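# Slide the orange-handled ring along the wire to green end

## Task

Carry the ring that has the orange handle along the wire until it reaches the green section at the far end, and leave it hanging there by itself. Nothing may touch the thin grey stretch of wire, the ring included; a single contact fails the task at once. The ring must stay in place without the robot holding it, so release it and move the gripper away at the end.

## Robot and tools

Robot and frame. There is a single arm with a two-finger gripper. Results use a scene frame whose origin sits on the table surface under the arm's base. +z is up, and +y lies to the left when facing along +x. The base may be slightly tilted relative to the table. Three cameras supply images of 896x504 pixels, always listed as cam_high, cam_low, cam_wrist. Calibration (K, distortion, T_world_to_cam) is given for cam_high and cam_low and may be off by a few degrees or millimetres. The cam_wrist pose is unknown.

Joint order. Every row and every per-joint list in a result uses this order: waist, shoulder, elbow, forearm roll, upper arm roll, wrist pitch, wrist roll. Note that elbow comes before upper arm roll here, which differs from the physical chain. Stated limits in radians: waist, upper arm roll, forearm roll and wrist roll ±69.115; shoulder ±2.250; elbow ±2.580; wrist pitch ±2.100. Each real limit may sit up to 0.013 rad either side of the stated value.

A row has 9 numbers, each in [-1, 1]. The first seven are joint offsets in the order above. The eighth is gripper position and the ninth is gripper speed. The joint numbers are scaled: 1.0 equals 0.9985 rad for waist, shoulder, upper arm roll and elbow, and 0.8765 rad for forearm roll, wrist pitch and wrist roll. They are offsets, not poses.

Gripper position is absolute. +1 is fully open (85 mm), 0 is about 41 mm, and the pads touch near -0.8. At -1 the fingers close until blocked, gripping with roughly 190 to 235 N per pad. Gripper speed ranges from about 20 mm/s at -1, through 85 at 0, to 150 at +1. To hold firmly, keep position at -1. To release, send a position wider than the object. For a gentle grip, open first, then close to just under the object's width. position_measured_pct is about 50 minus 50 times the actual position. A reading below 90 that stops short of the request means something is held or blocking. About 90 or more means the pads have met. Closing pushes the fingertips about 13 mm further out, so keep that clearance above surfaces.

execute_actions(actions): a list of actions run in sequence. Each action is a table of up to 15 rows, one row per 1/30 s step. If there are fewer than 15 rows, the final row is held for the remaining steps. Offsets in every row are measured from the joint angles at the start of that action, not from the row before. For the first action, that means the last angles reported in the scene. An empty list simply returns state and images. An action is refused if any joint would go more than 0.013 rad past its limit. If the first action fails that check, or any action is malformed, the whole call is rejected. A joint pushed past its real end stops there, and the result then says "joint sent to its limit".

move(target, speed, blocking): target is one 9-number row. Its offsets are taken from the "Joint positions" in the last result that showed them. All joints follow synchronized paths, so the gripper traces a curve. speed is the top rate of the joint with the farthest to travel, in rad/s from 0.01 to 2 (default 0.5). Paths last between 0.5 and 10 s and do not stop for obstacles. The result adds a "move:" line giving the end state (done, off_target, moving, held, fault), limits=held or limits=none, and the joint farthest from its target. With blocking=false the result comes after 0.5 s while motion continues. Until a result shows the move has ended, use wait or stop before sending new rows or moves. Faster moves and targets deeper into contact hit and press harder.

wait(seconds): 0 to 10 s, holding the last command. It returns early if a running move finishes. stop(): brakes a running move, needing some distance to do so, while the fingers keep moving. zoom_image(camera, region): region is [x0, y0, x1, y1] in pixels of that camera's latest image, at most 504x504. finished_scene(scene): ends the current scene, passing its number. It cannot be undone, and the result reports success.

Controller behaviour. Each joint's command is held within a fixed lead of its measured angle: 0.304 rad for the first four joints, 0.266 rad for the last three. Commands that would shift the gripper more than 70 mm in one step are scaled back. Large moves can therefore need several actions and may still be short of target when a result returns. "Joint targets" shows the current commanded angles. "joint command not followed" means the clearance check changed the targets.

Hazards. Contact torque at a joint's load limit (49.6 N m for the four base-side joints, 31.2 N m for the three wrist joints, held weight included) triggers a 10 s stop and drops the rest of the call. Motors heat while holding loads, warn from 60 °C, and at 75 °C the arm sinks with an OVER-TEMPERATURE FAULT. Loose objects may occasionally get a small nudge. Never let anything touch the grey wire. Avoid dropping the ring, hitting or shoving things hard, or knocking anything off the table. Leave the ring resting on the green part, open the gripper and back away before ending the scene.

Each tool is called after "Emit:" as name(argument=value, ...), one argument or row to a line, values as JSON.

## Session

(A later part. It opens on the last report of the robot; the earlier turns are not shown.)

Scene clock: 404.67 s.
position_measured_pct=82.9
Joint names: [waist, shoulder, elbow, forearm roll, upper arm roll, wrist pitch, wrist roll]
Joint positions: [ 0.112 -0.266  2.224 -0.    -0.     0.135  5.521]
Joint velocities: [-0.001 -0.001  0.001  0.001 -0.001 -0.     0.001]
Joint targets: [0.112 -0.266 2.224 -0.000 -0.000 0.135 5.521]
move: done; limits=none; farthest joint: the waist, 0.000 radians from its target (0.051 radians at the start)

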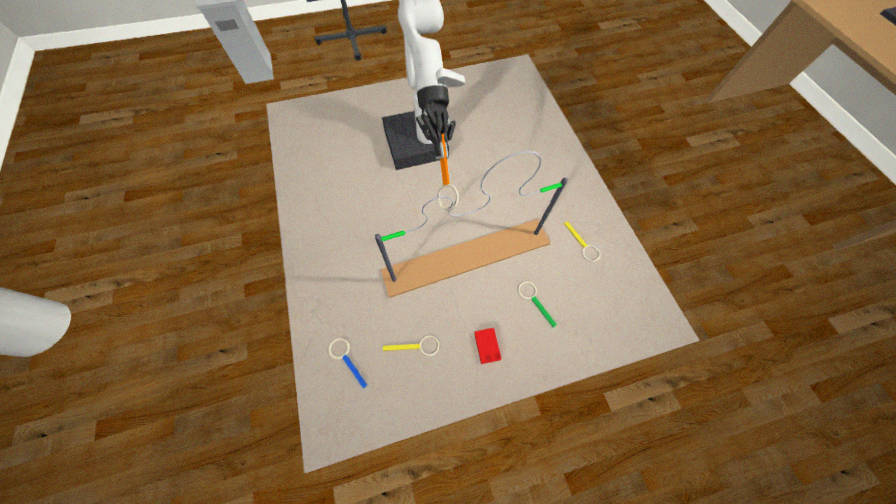

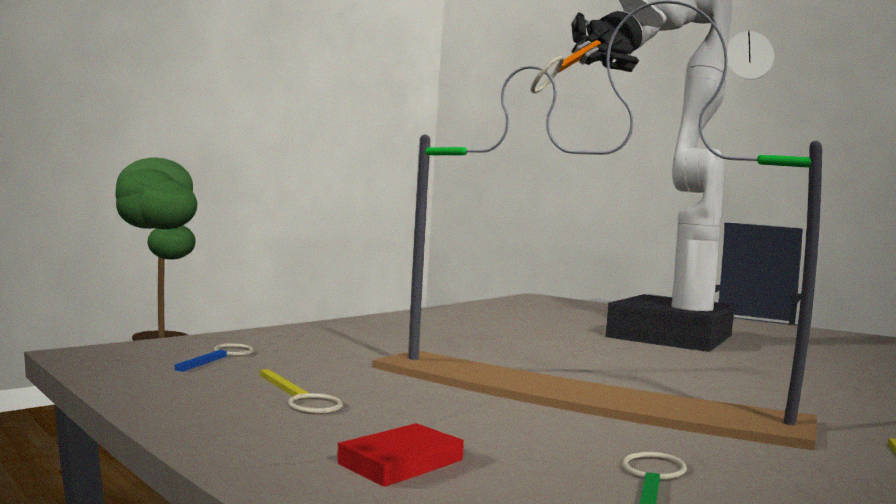

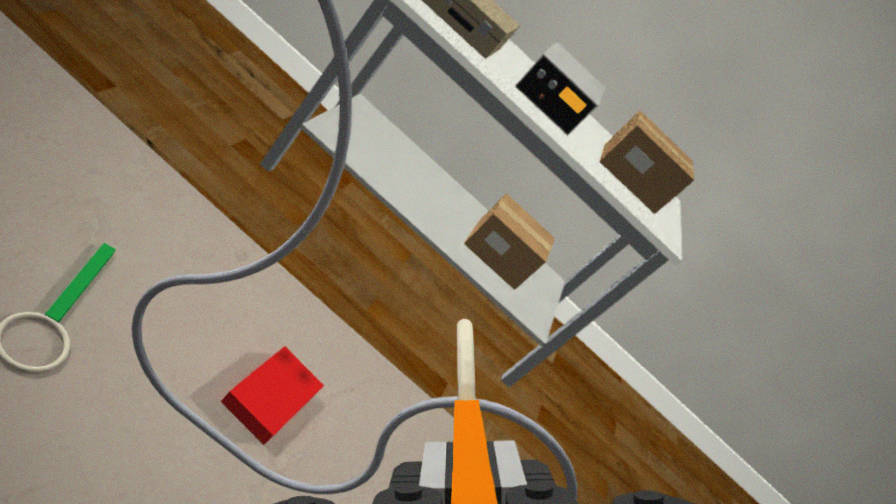

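Emit:
move(
  target=[-0.0214,0.0318,0.0827,0,0,-0.1294,0.946,-0.72,-1],
  speed=1,
)

Emit:
move(
  target=[0.0161,0.0734,0.0912,0,0,-0.1876,0,-0.72,-1],
  speed=0.25,
)

Emit:
move(
  target=[-0.021,0.0636,0.0728,0,0,-0.1554,-0.97,-0.72,-1],
  speed=1,
)

Emit:
move(
  target=[-0.0513,0.0216,0.0373,0,0,-0.0671,-0.856,-0.72,-1],
  speed=1,
)

Emit:
zoom_image(
  camera="cam_high",
  region=[420, 170, 510, 240],
)

Scene clock: 420.50 s.
position_measured_pct=82.9
Joint names: [waist, shoulder, elbow, forearm roll, upper arm roll, wrist pitch, wrist roll]
Joint positions: [ 0.091 -0.234  2.307 -0.    -0.     0.022  6.35 ]
Joint velocities: [-0.     0.001  0.     0.    -0.    -0.     0.002]
Joint targets: [0.091 -0.234 2.307 -0.000 -0.000 0.022 6.350]
move: done; limits=none; farthest joint: the wrist roll, 0.001 radians from its target (0.830 radians at the start)

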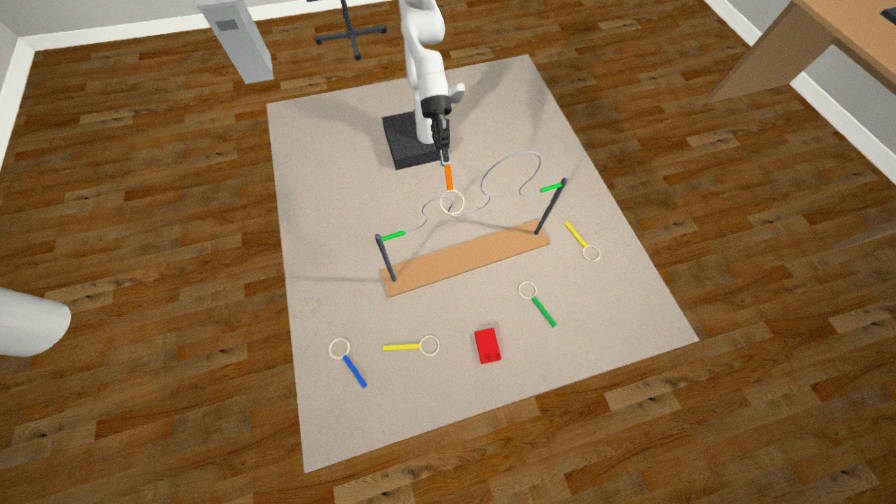

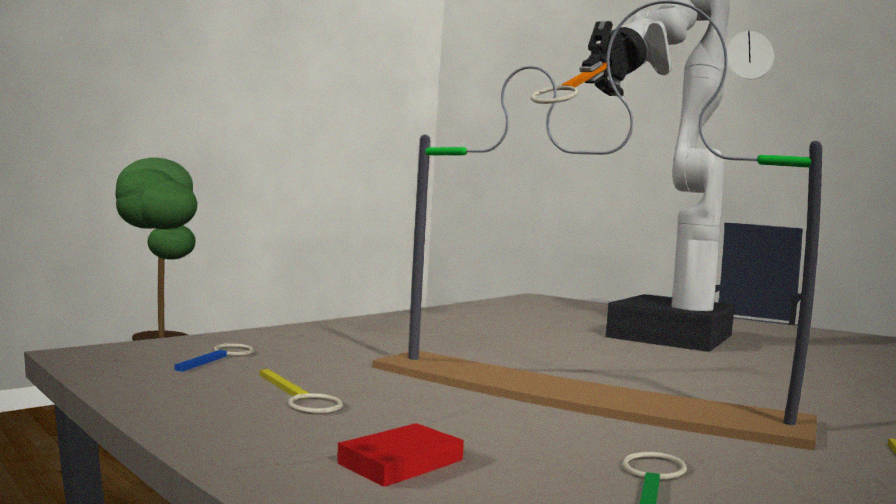

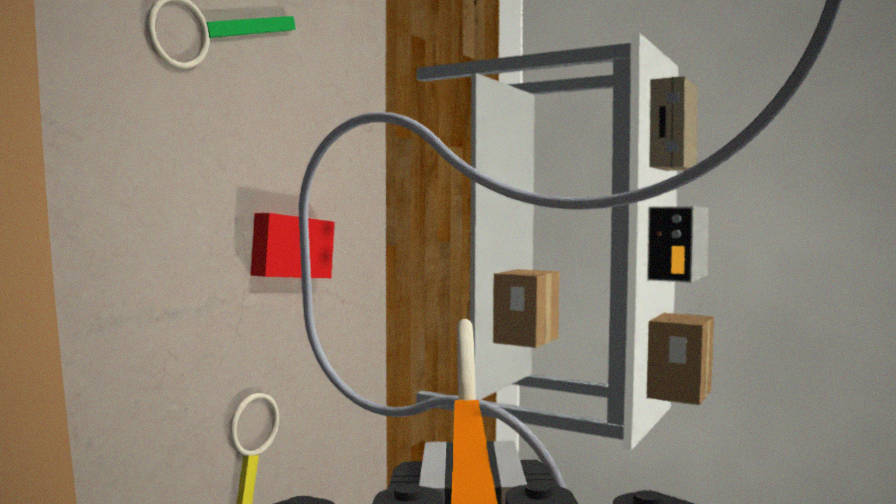

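Scene clock: 421.60 s.
position_measured_pct=82.9
Joint names: [waist, shoulder, elbow, forearm roll, upper arm roll, wrist pitch, wrist roll]
Joint positions: [ 0.107 -0.161  2.398 -0.    -0.    -0.142  6.35 ]
Joint velocities: [ 0.001  0.003  0.001  0.002  0.001 -0.002 -0.001]
Joint targets: [0.107 -0.161 2.398 -0.000 -0.000 -0.143 6.350]
move: done; limits=none; farthest joint: the shoulder, 0.001 radians from its target (0.074 radians at the start)

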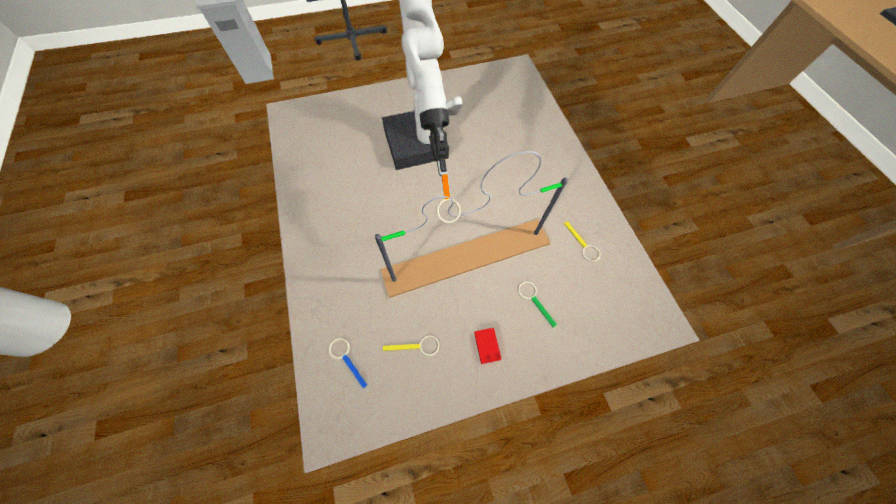

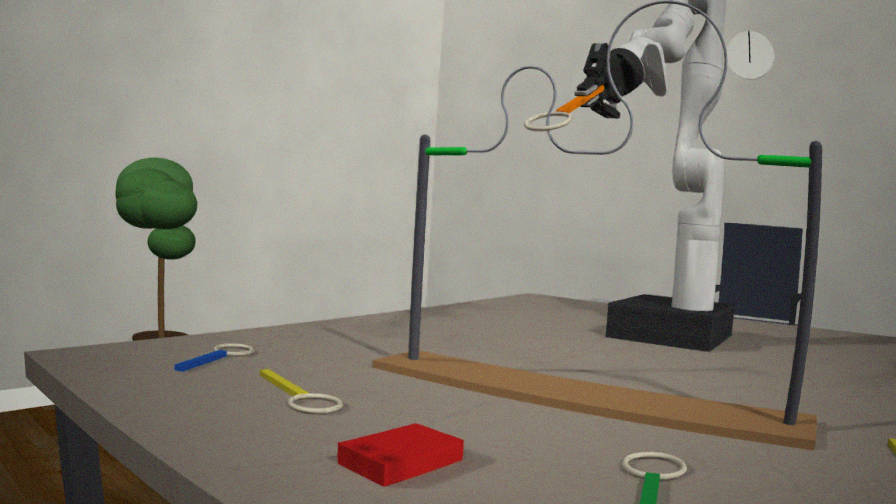

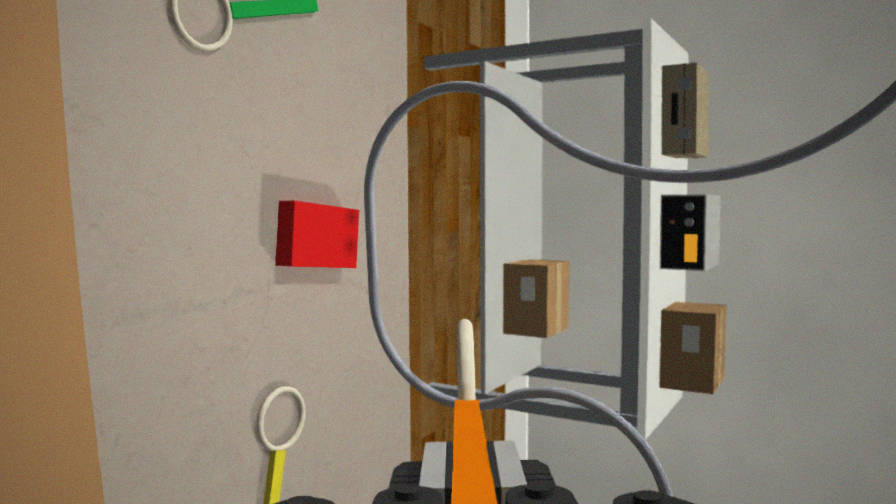

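Scene clock: 423.10 s.
position_measured_pct=82.9
Joint names: [waist, shoulder, elbow, forearm roll, upper arm roll, wrist pitch, wrist roll]
Joint positions: [ 0.086 -0.098  2.471 -0.    -0.    -0.279  5.499]
Joint velocities: [-0.    -0.001  0.    -0.001 -0.    -0.001 -0.001]
Joint targets: [0.086 -0.098 2.471 -0.000 -0.000 -0.279 5.499]
move: done; limits=none; farthest joint: the waist, 0.000 radians from its target (0.021 radians at the start)

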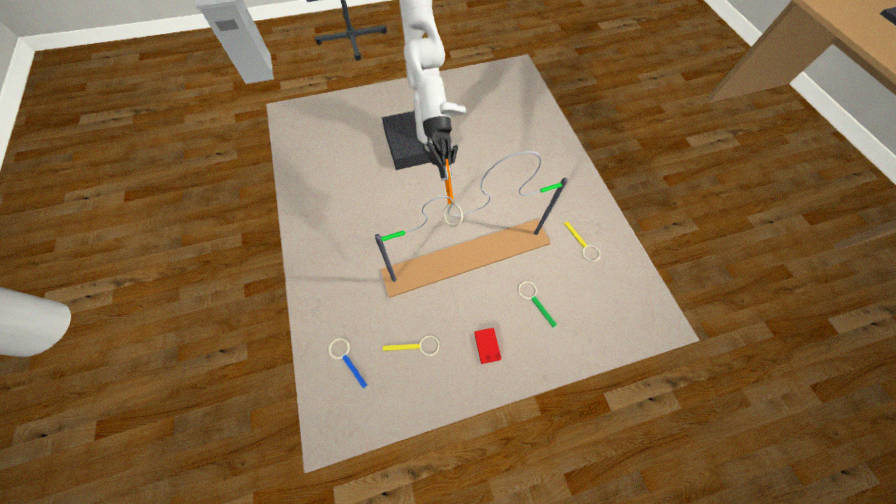

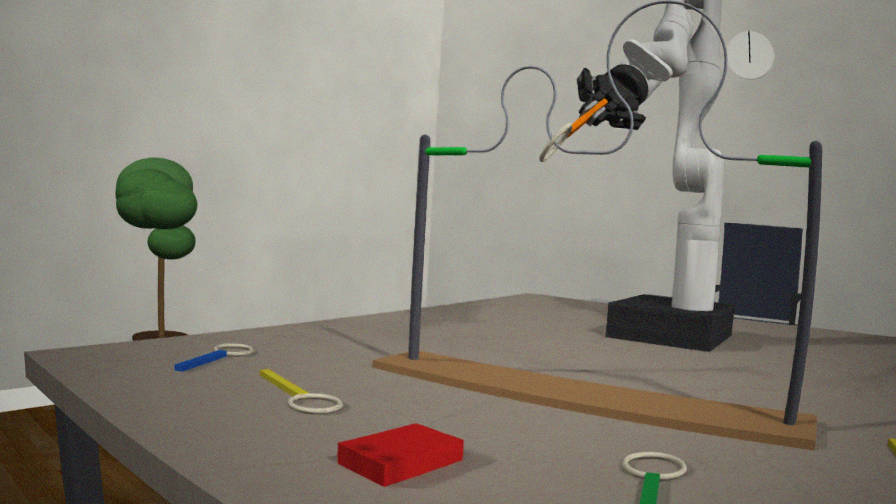

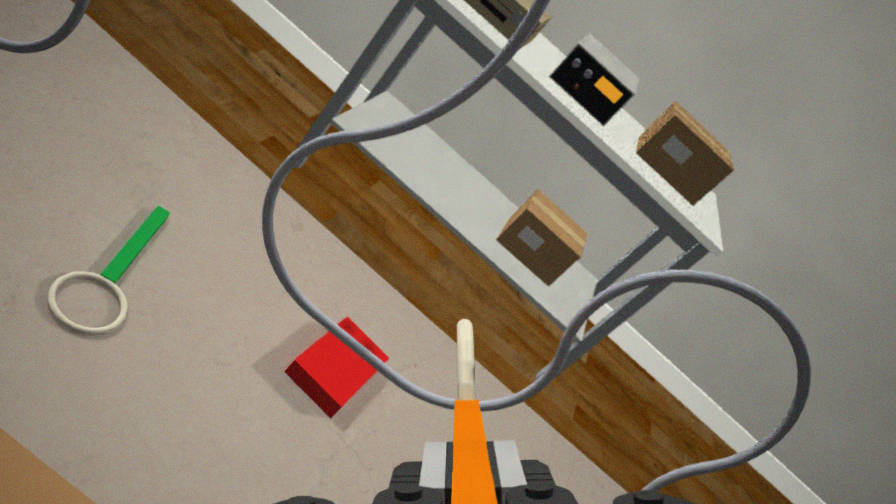

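Scene clock: 424.50 s.
position_measured_pct=82.9
Joint names: [waist, shoulder, elbow, forearm roll, upper arm roll, wrist pitch, wrist roll]
Joint positions: [ 0.035 -0.076  2.508 -0.    -0.    -0.337  4.749]
Joint velocities: [-0.001  0.     0.001 -0.     0.001 -0.001 -0.001]
Joint targets: [0.034 -0.076 2.508 -0.000 -0.000 -0.337 4.749]
move: done; limits=none; farthest joint: the wrist roll, 0.001 radians from its target (0.751 radians at the start)

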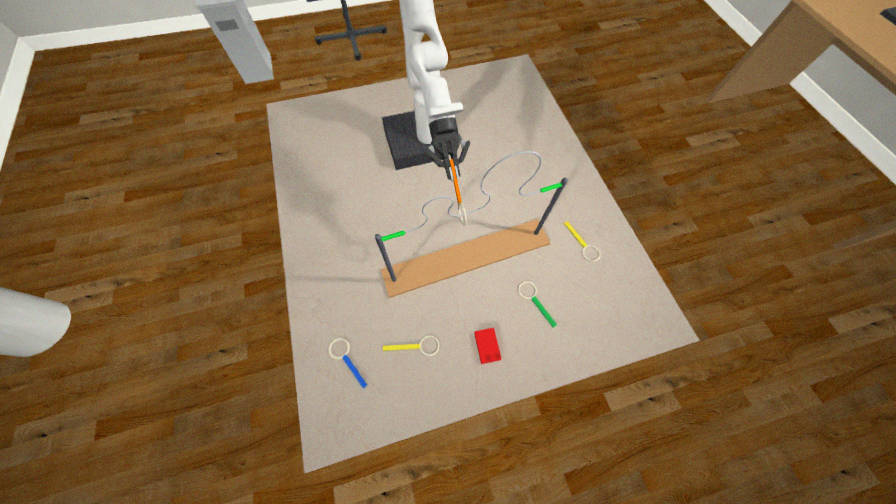

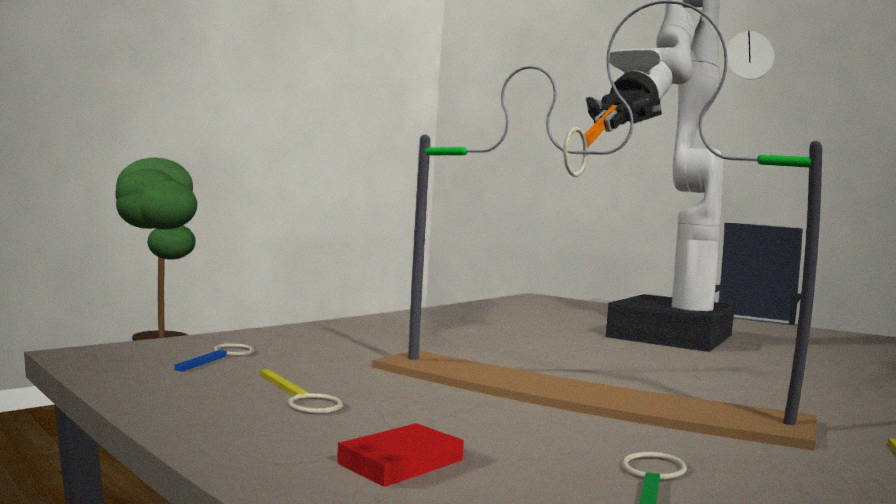

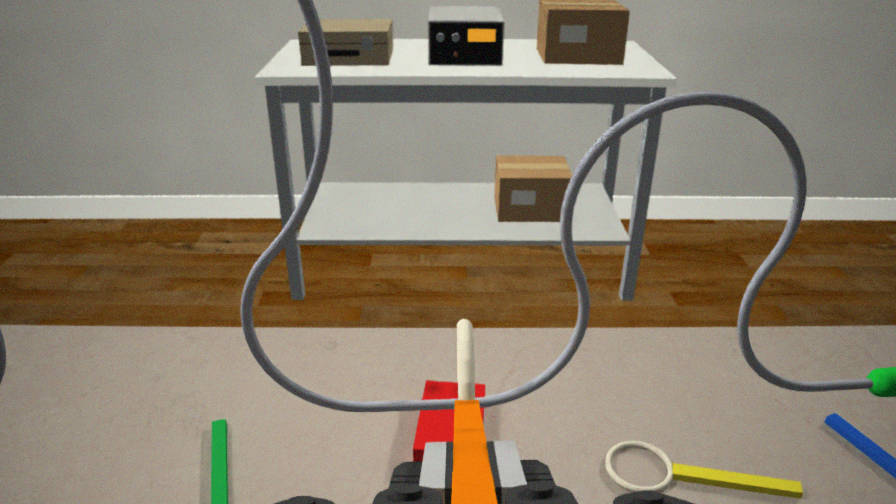

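Region (420, 170, 510, 240) of cam_high's 896x504 image, scaled by 5.600, with more detail than that image has.

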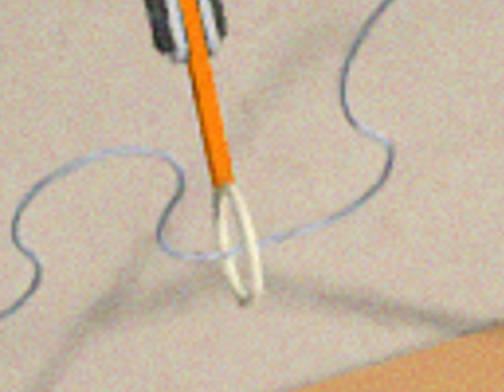

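Emit:
move(
  target=[-0.0717,0.0014,0.0088,0,0,-0.012,-0.113,-0.72,-1],
  speed=0.2,
)

Emit:
move(
  target=[-0.052,-0.0367,-0.0259,0,0,0.0713,-0.8,-0.72,-1],
  speed=1,
)

Emit:
move(
  target=[-0.0214,-0.0711,-0.0697,0,0,0.1604,-0.924,-0.72,-1],
  speed=1,
)

Emit:
move(
  target=[0.0214,-0.0564,-0.0724,0,0,0.1467,-0.73,-0.72,-1],
  speed=1,
)

Emit:
zoom_image(
  camera="cam_high",
  region=[455, 140, 555, 220],
)

Scene clock: 443.63 s.
position_measured_pct=82.9
Joint names: [waist, shoulder, elbow, forearm roll, upper arm roll, wrist pitch, wrist roll]
Joint positions: [-0.037 -0.075  2.517 -0.    -0.    -0.348  4.65 ]
Joint velocities: [-0.003  0.001  0.    -0.    -0.    -0.    -0.   ]
Joint targets: [-0.037 -0.075 2.517 -0.000 -0.000 -0.348 4.650]
move: done; limits=none; farthest joint: the waist, 0.000 radians from its target (0.071 radians at the start)

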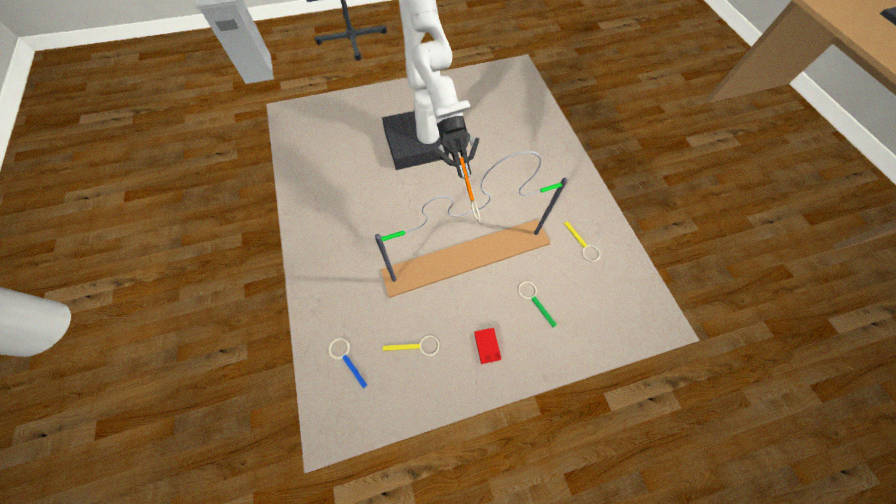

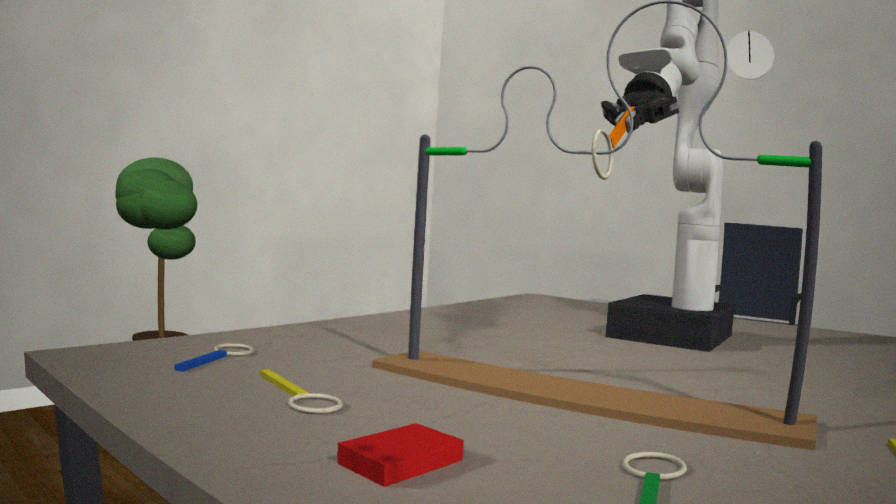

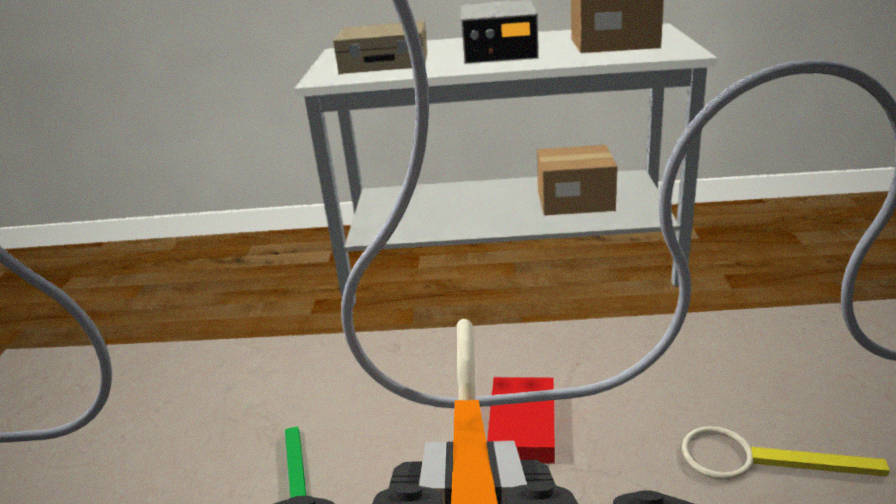

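Scene clock: 445.00 s.
position_measured_pct=82.9
Joint names: [waist, shoulder, elbow, forearm roll, upper arm roll, wrist pitch, wrist roll]
Joint positions: [-0.089 -0.111  2.491 -0.    -0.    -0.285  3.949]
Joint velocities: [-0.001 -0.001  0.    -0.    -0.     0.    -0.001]
Joint targets: [-0.089 -0.112 2.491 -0.000 -0.000 -0.285 3.949]
move: done; limits=none; farthest joint: the waist, 0.000 radians from its target (0.052 radians at the start)

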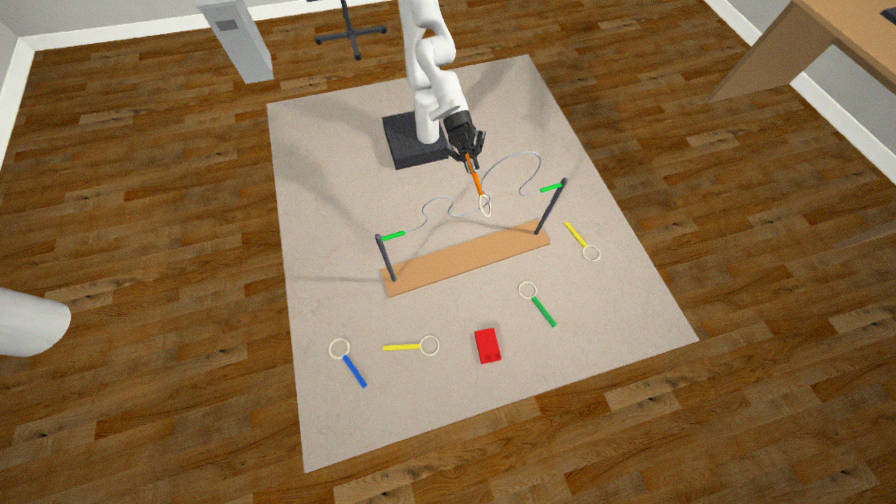

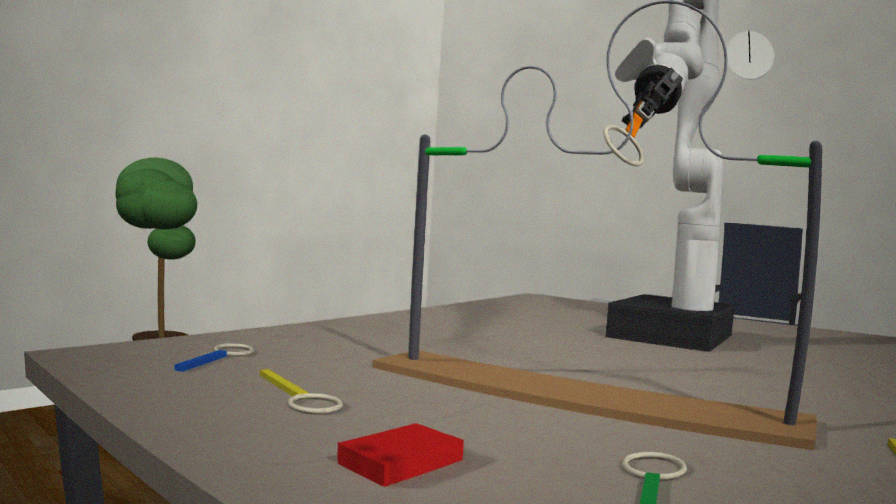

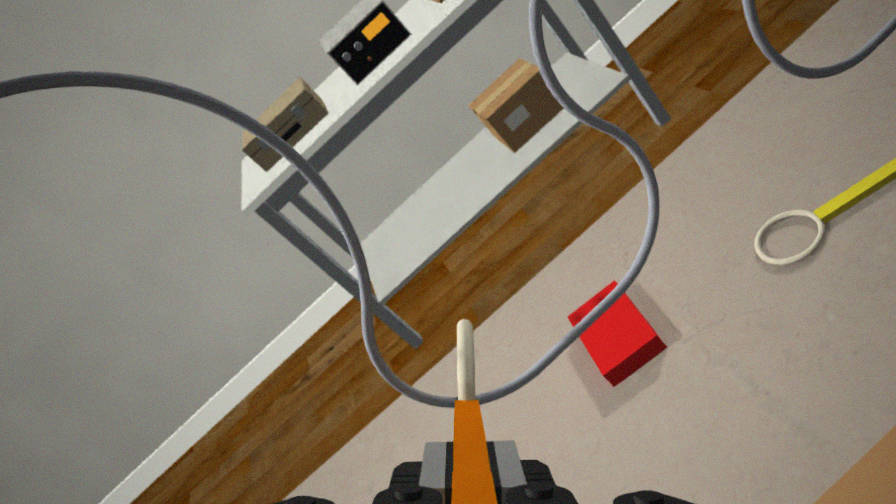

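Scene clock: 446.47 s.
position_measured_pct=82.9
Joint names: [waist, shoulder, elbow, forearm roll, upper arm roll, wrist pitch, wrist roll]
Joint positions: [-0.11  -0.182  2.421 -0.    -0.    -0.145  3.139]
Joint velocities: [-0.    -0.001  0.001  0.    -0.001  0.001 -0.002]
Joint targets: [-0.110 -0.182 2.421 -0.000 -0.000 -0.145 3.139]
move: done; limits=none; farthest joint: the waist, 0.000 radians from its target (0.022 radians at the start)

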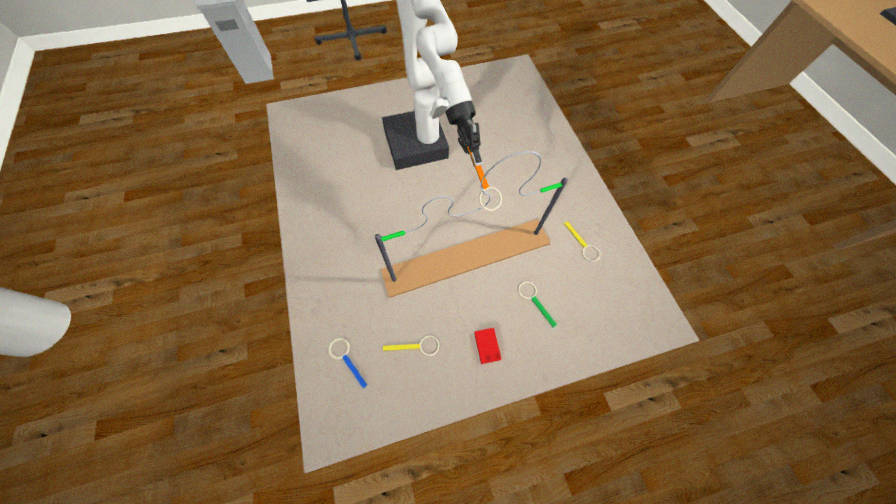

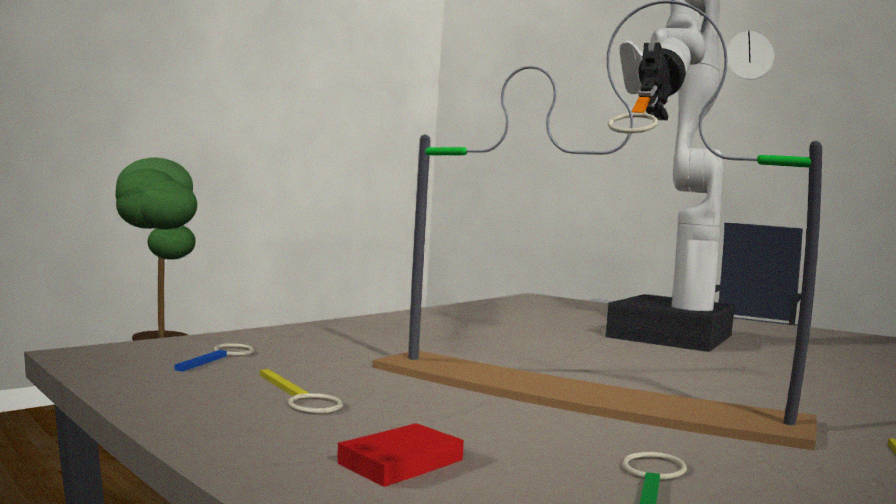

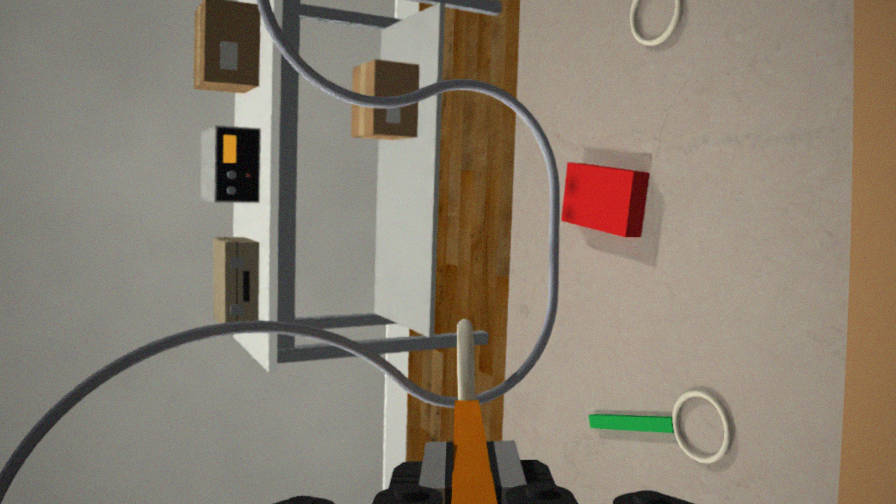

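Scene clock: 447.77 s.
position_measured_pct=82.9
Joint names: [waist, shoulder, elbow, forearm roll, upper arm roll, wrist pitch, wrist roll]
Joint positions: [-0.089 -0.239  2.349 -0.    -0.    -0.016  2.499]
Joint velocities: [ 0.    -0.002  0.     0.     0.001  0.001 -0.001]
Joint targets: [-0.089 -0.239 2.349 -0.000 -0.000 -0.016 2.499]
move: done; limits=none; farthest joint: the waist, 0.000 radians from its target (0.021 radians at the start)

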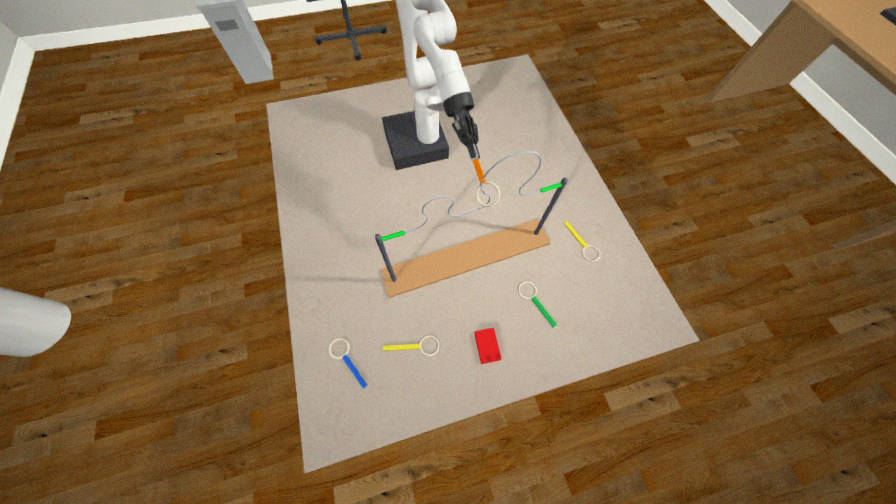

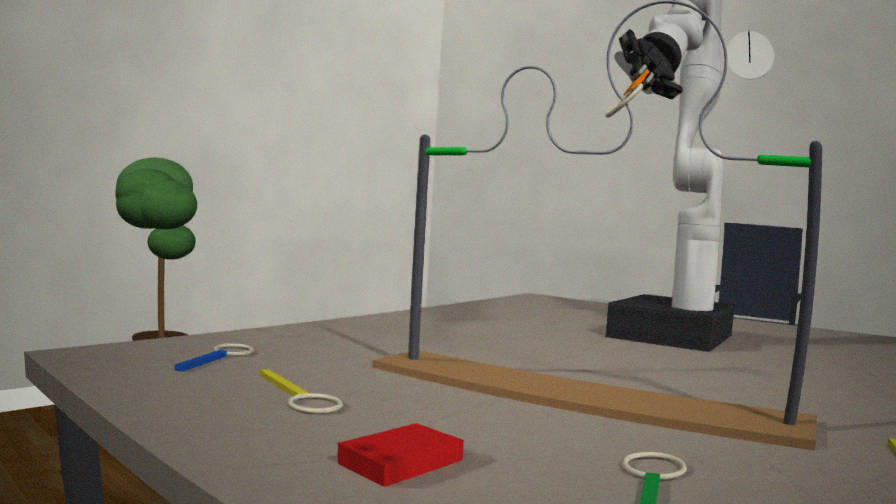

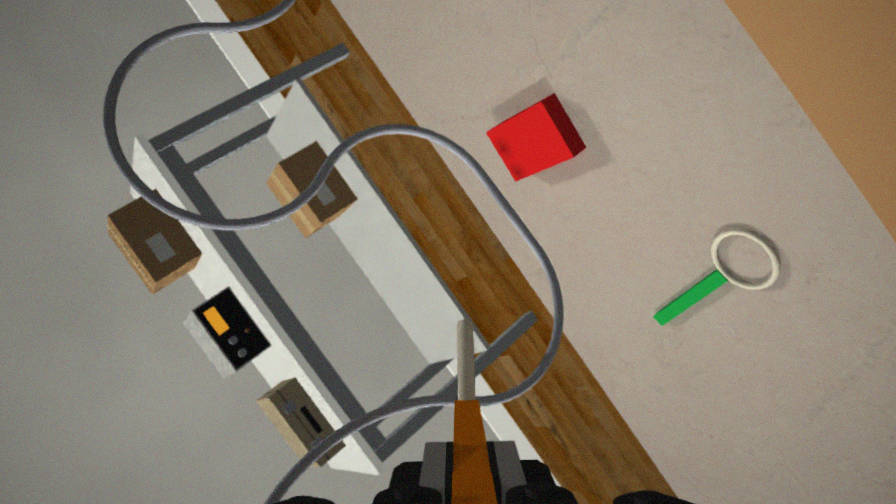

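Region (455, 140, 555, 220) of cam_high's 896x504 image, scaled by 5.040, with more detail than that image has; it fills the top 403 rows of this view, and the rest is white.

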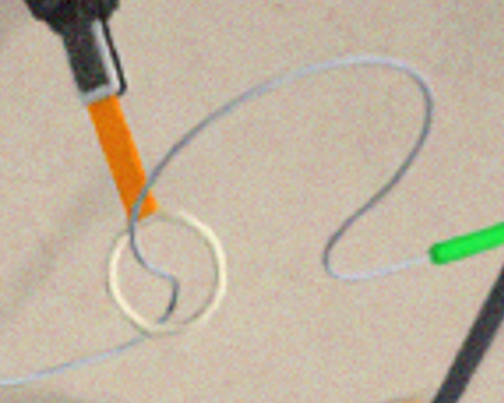

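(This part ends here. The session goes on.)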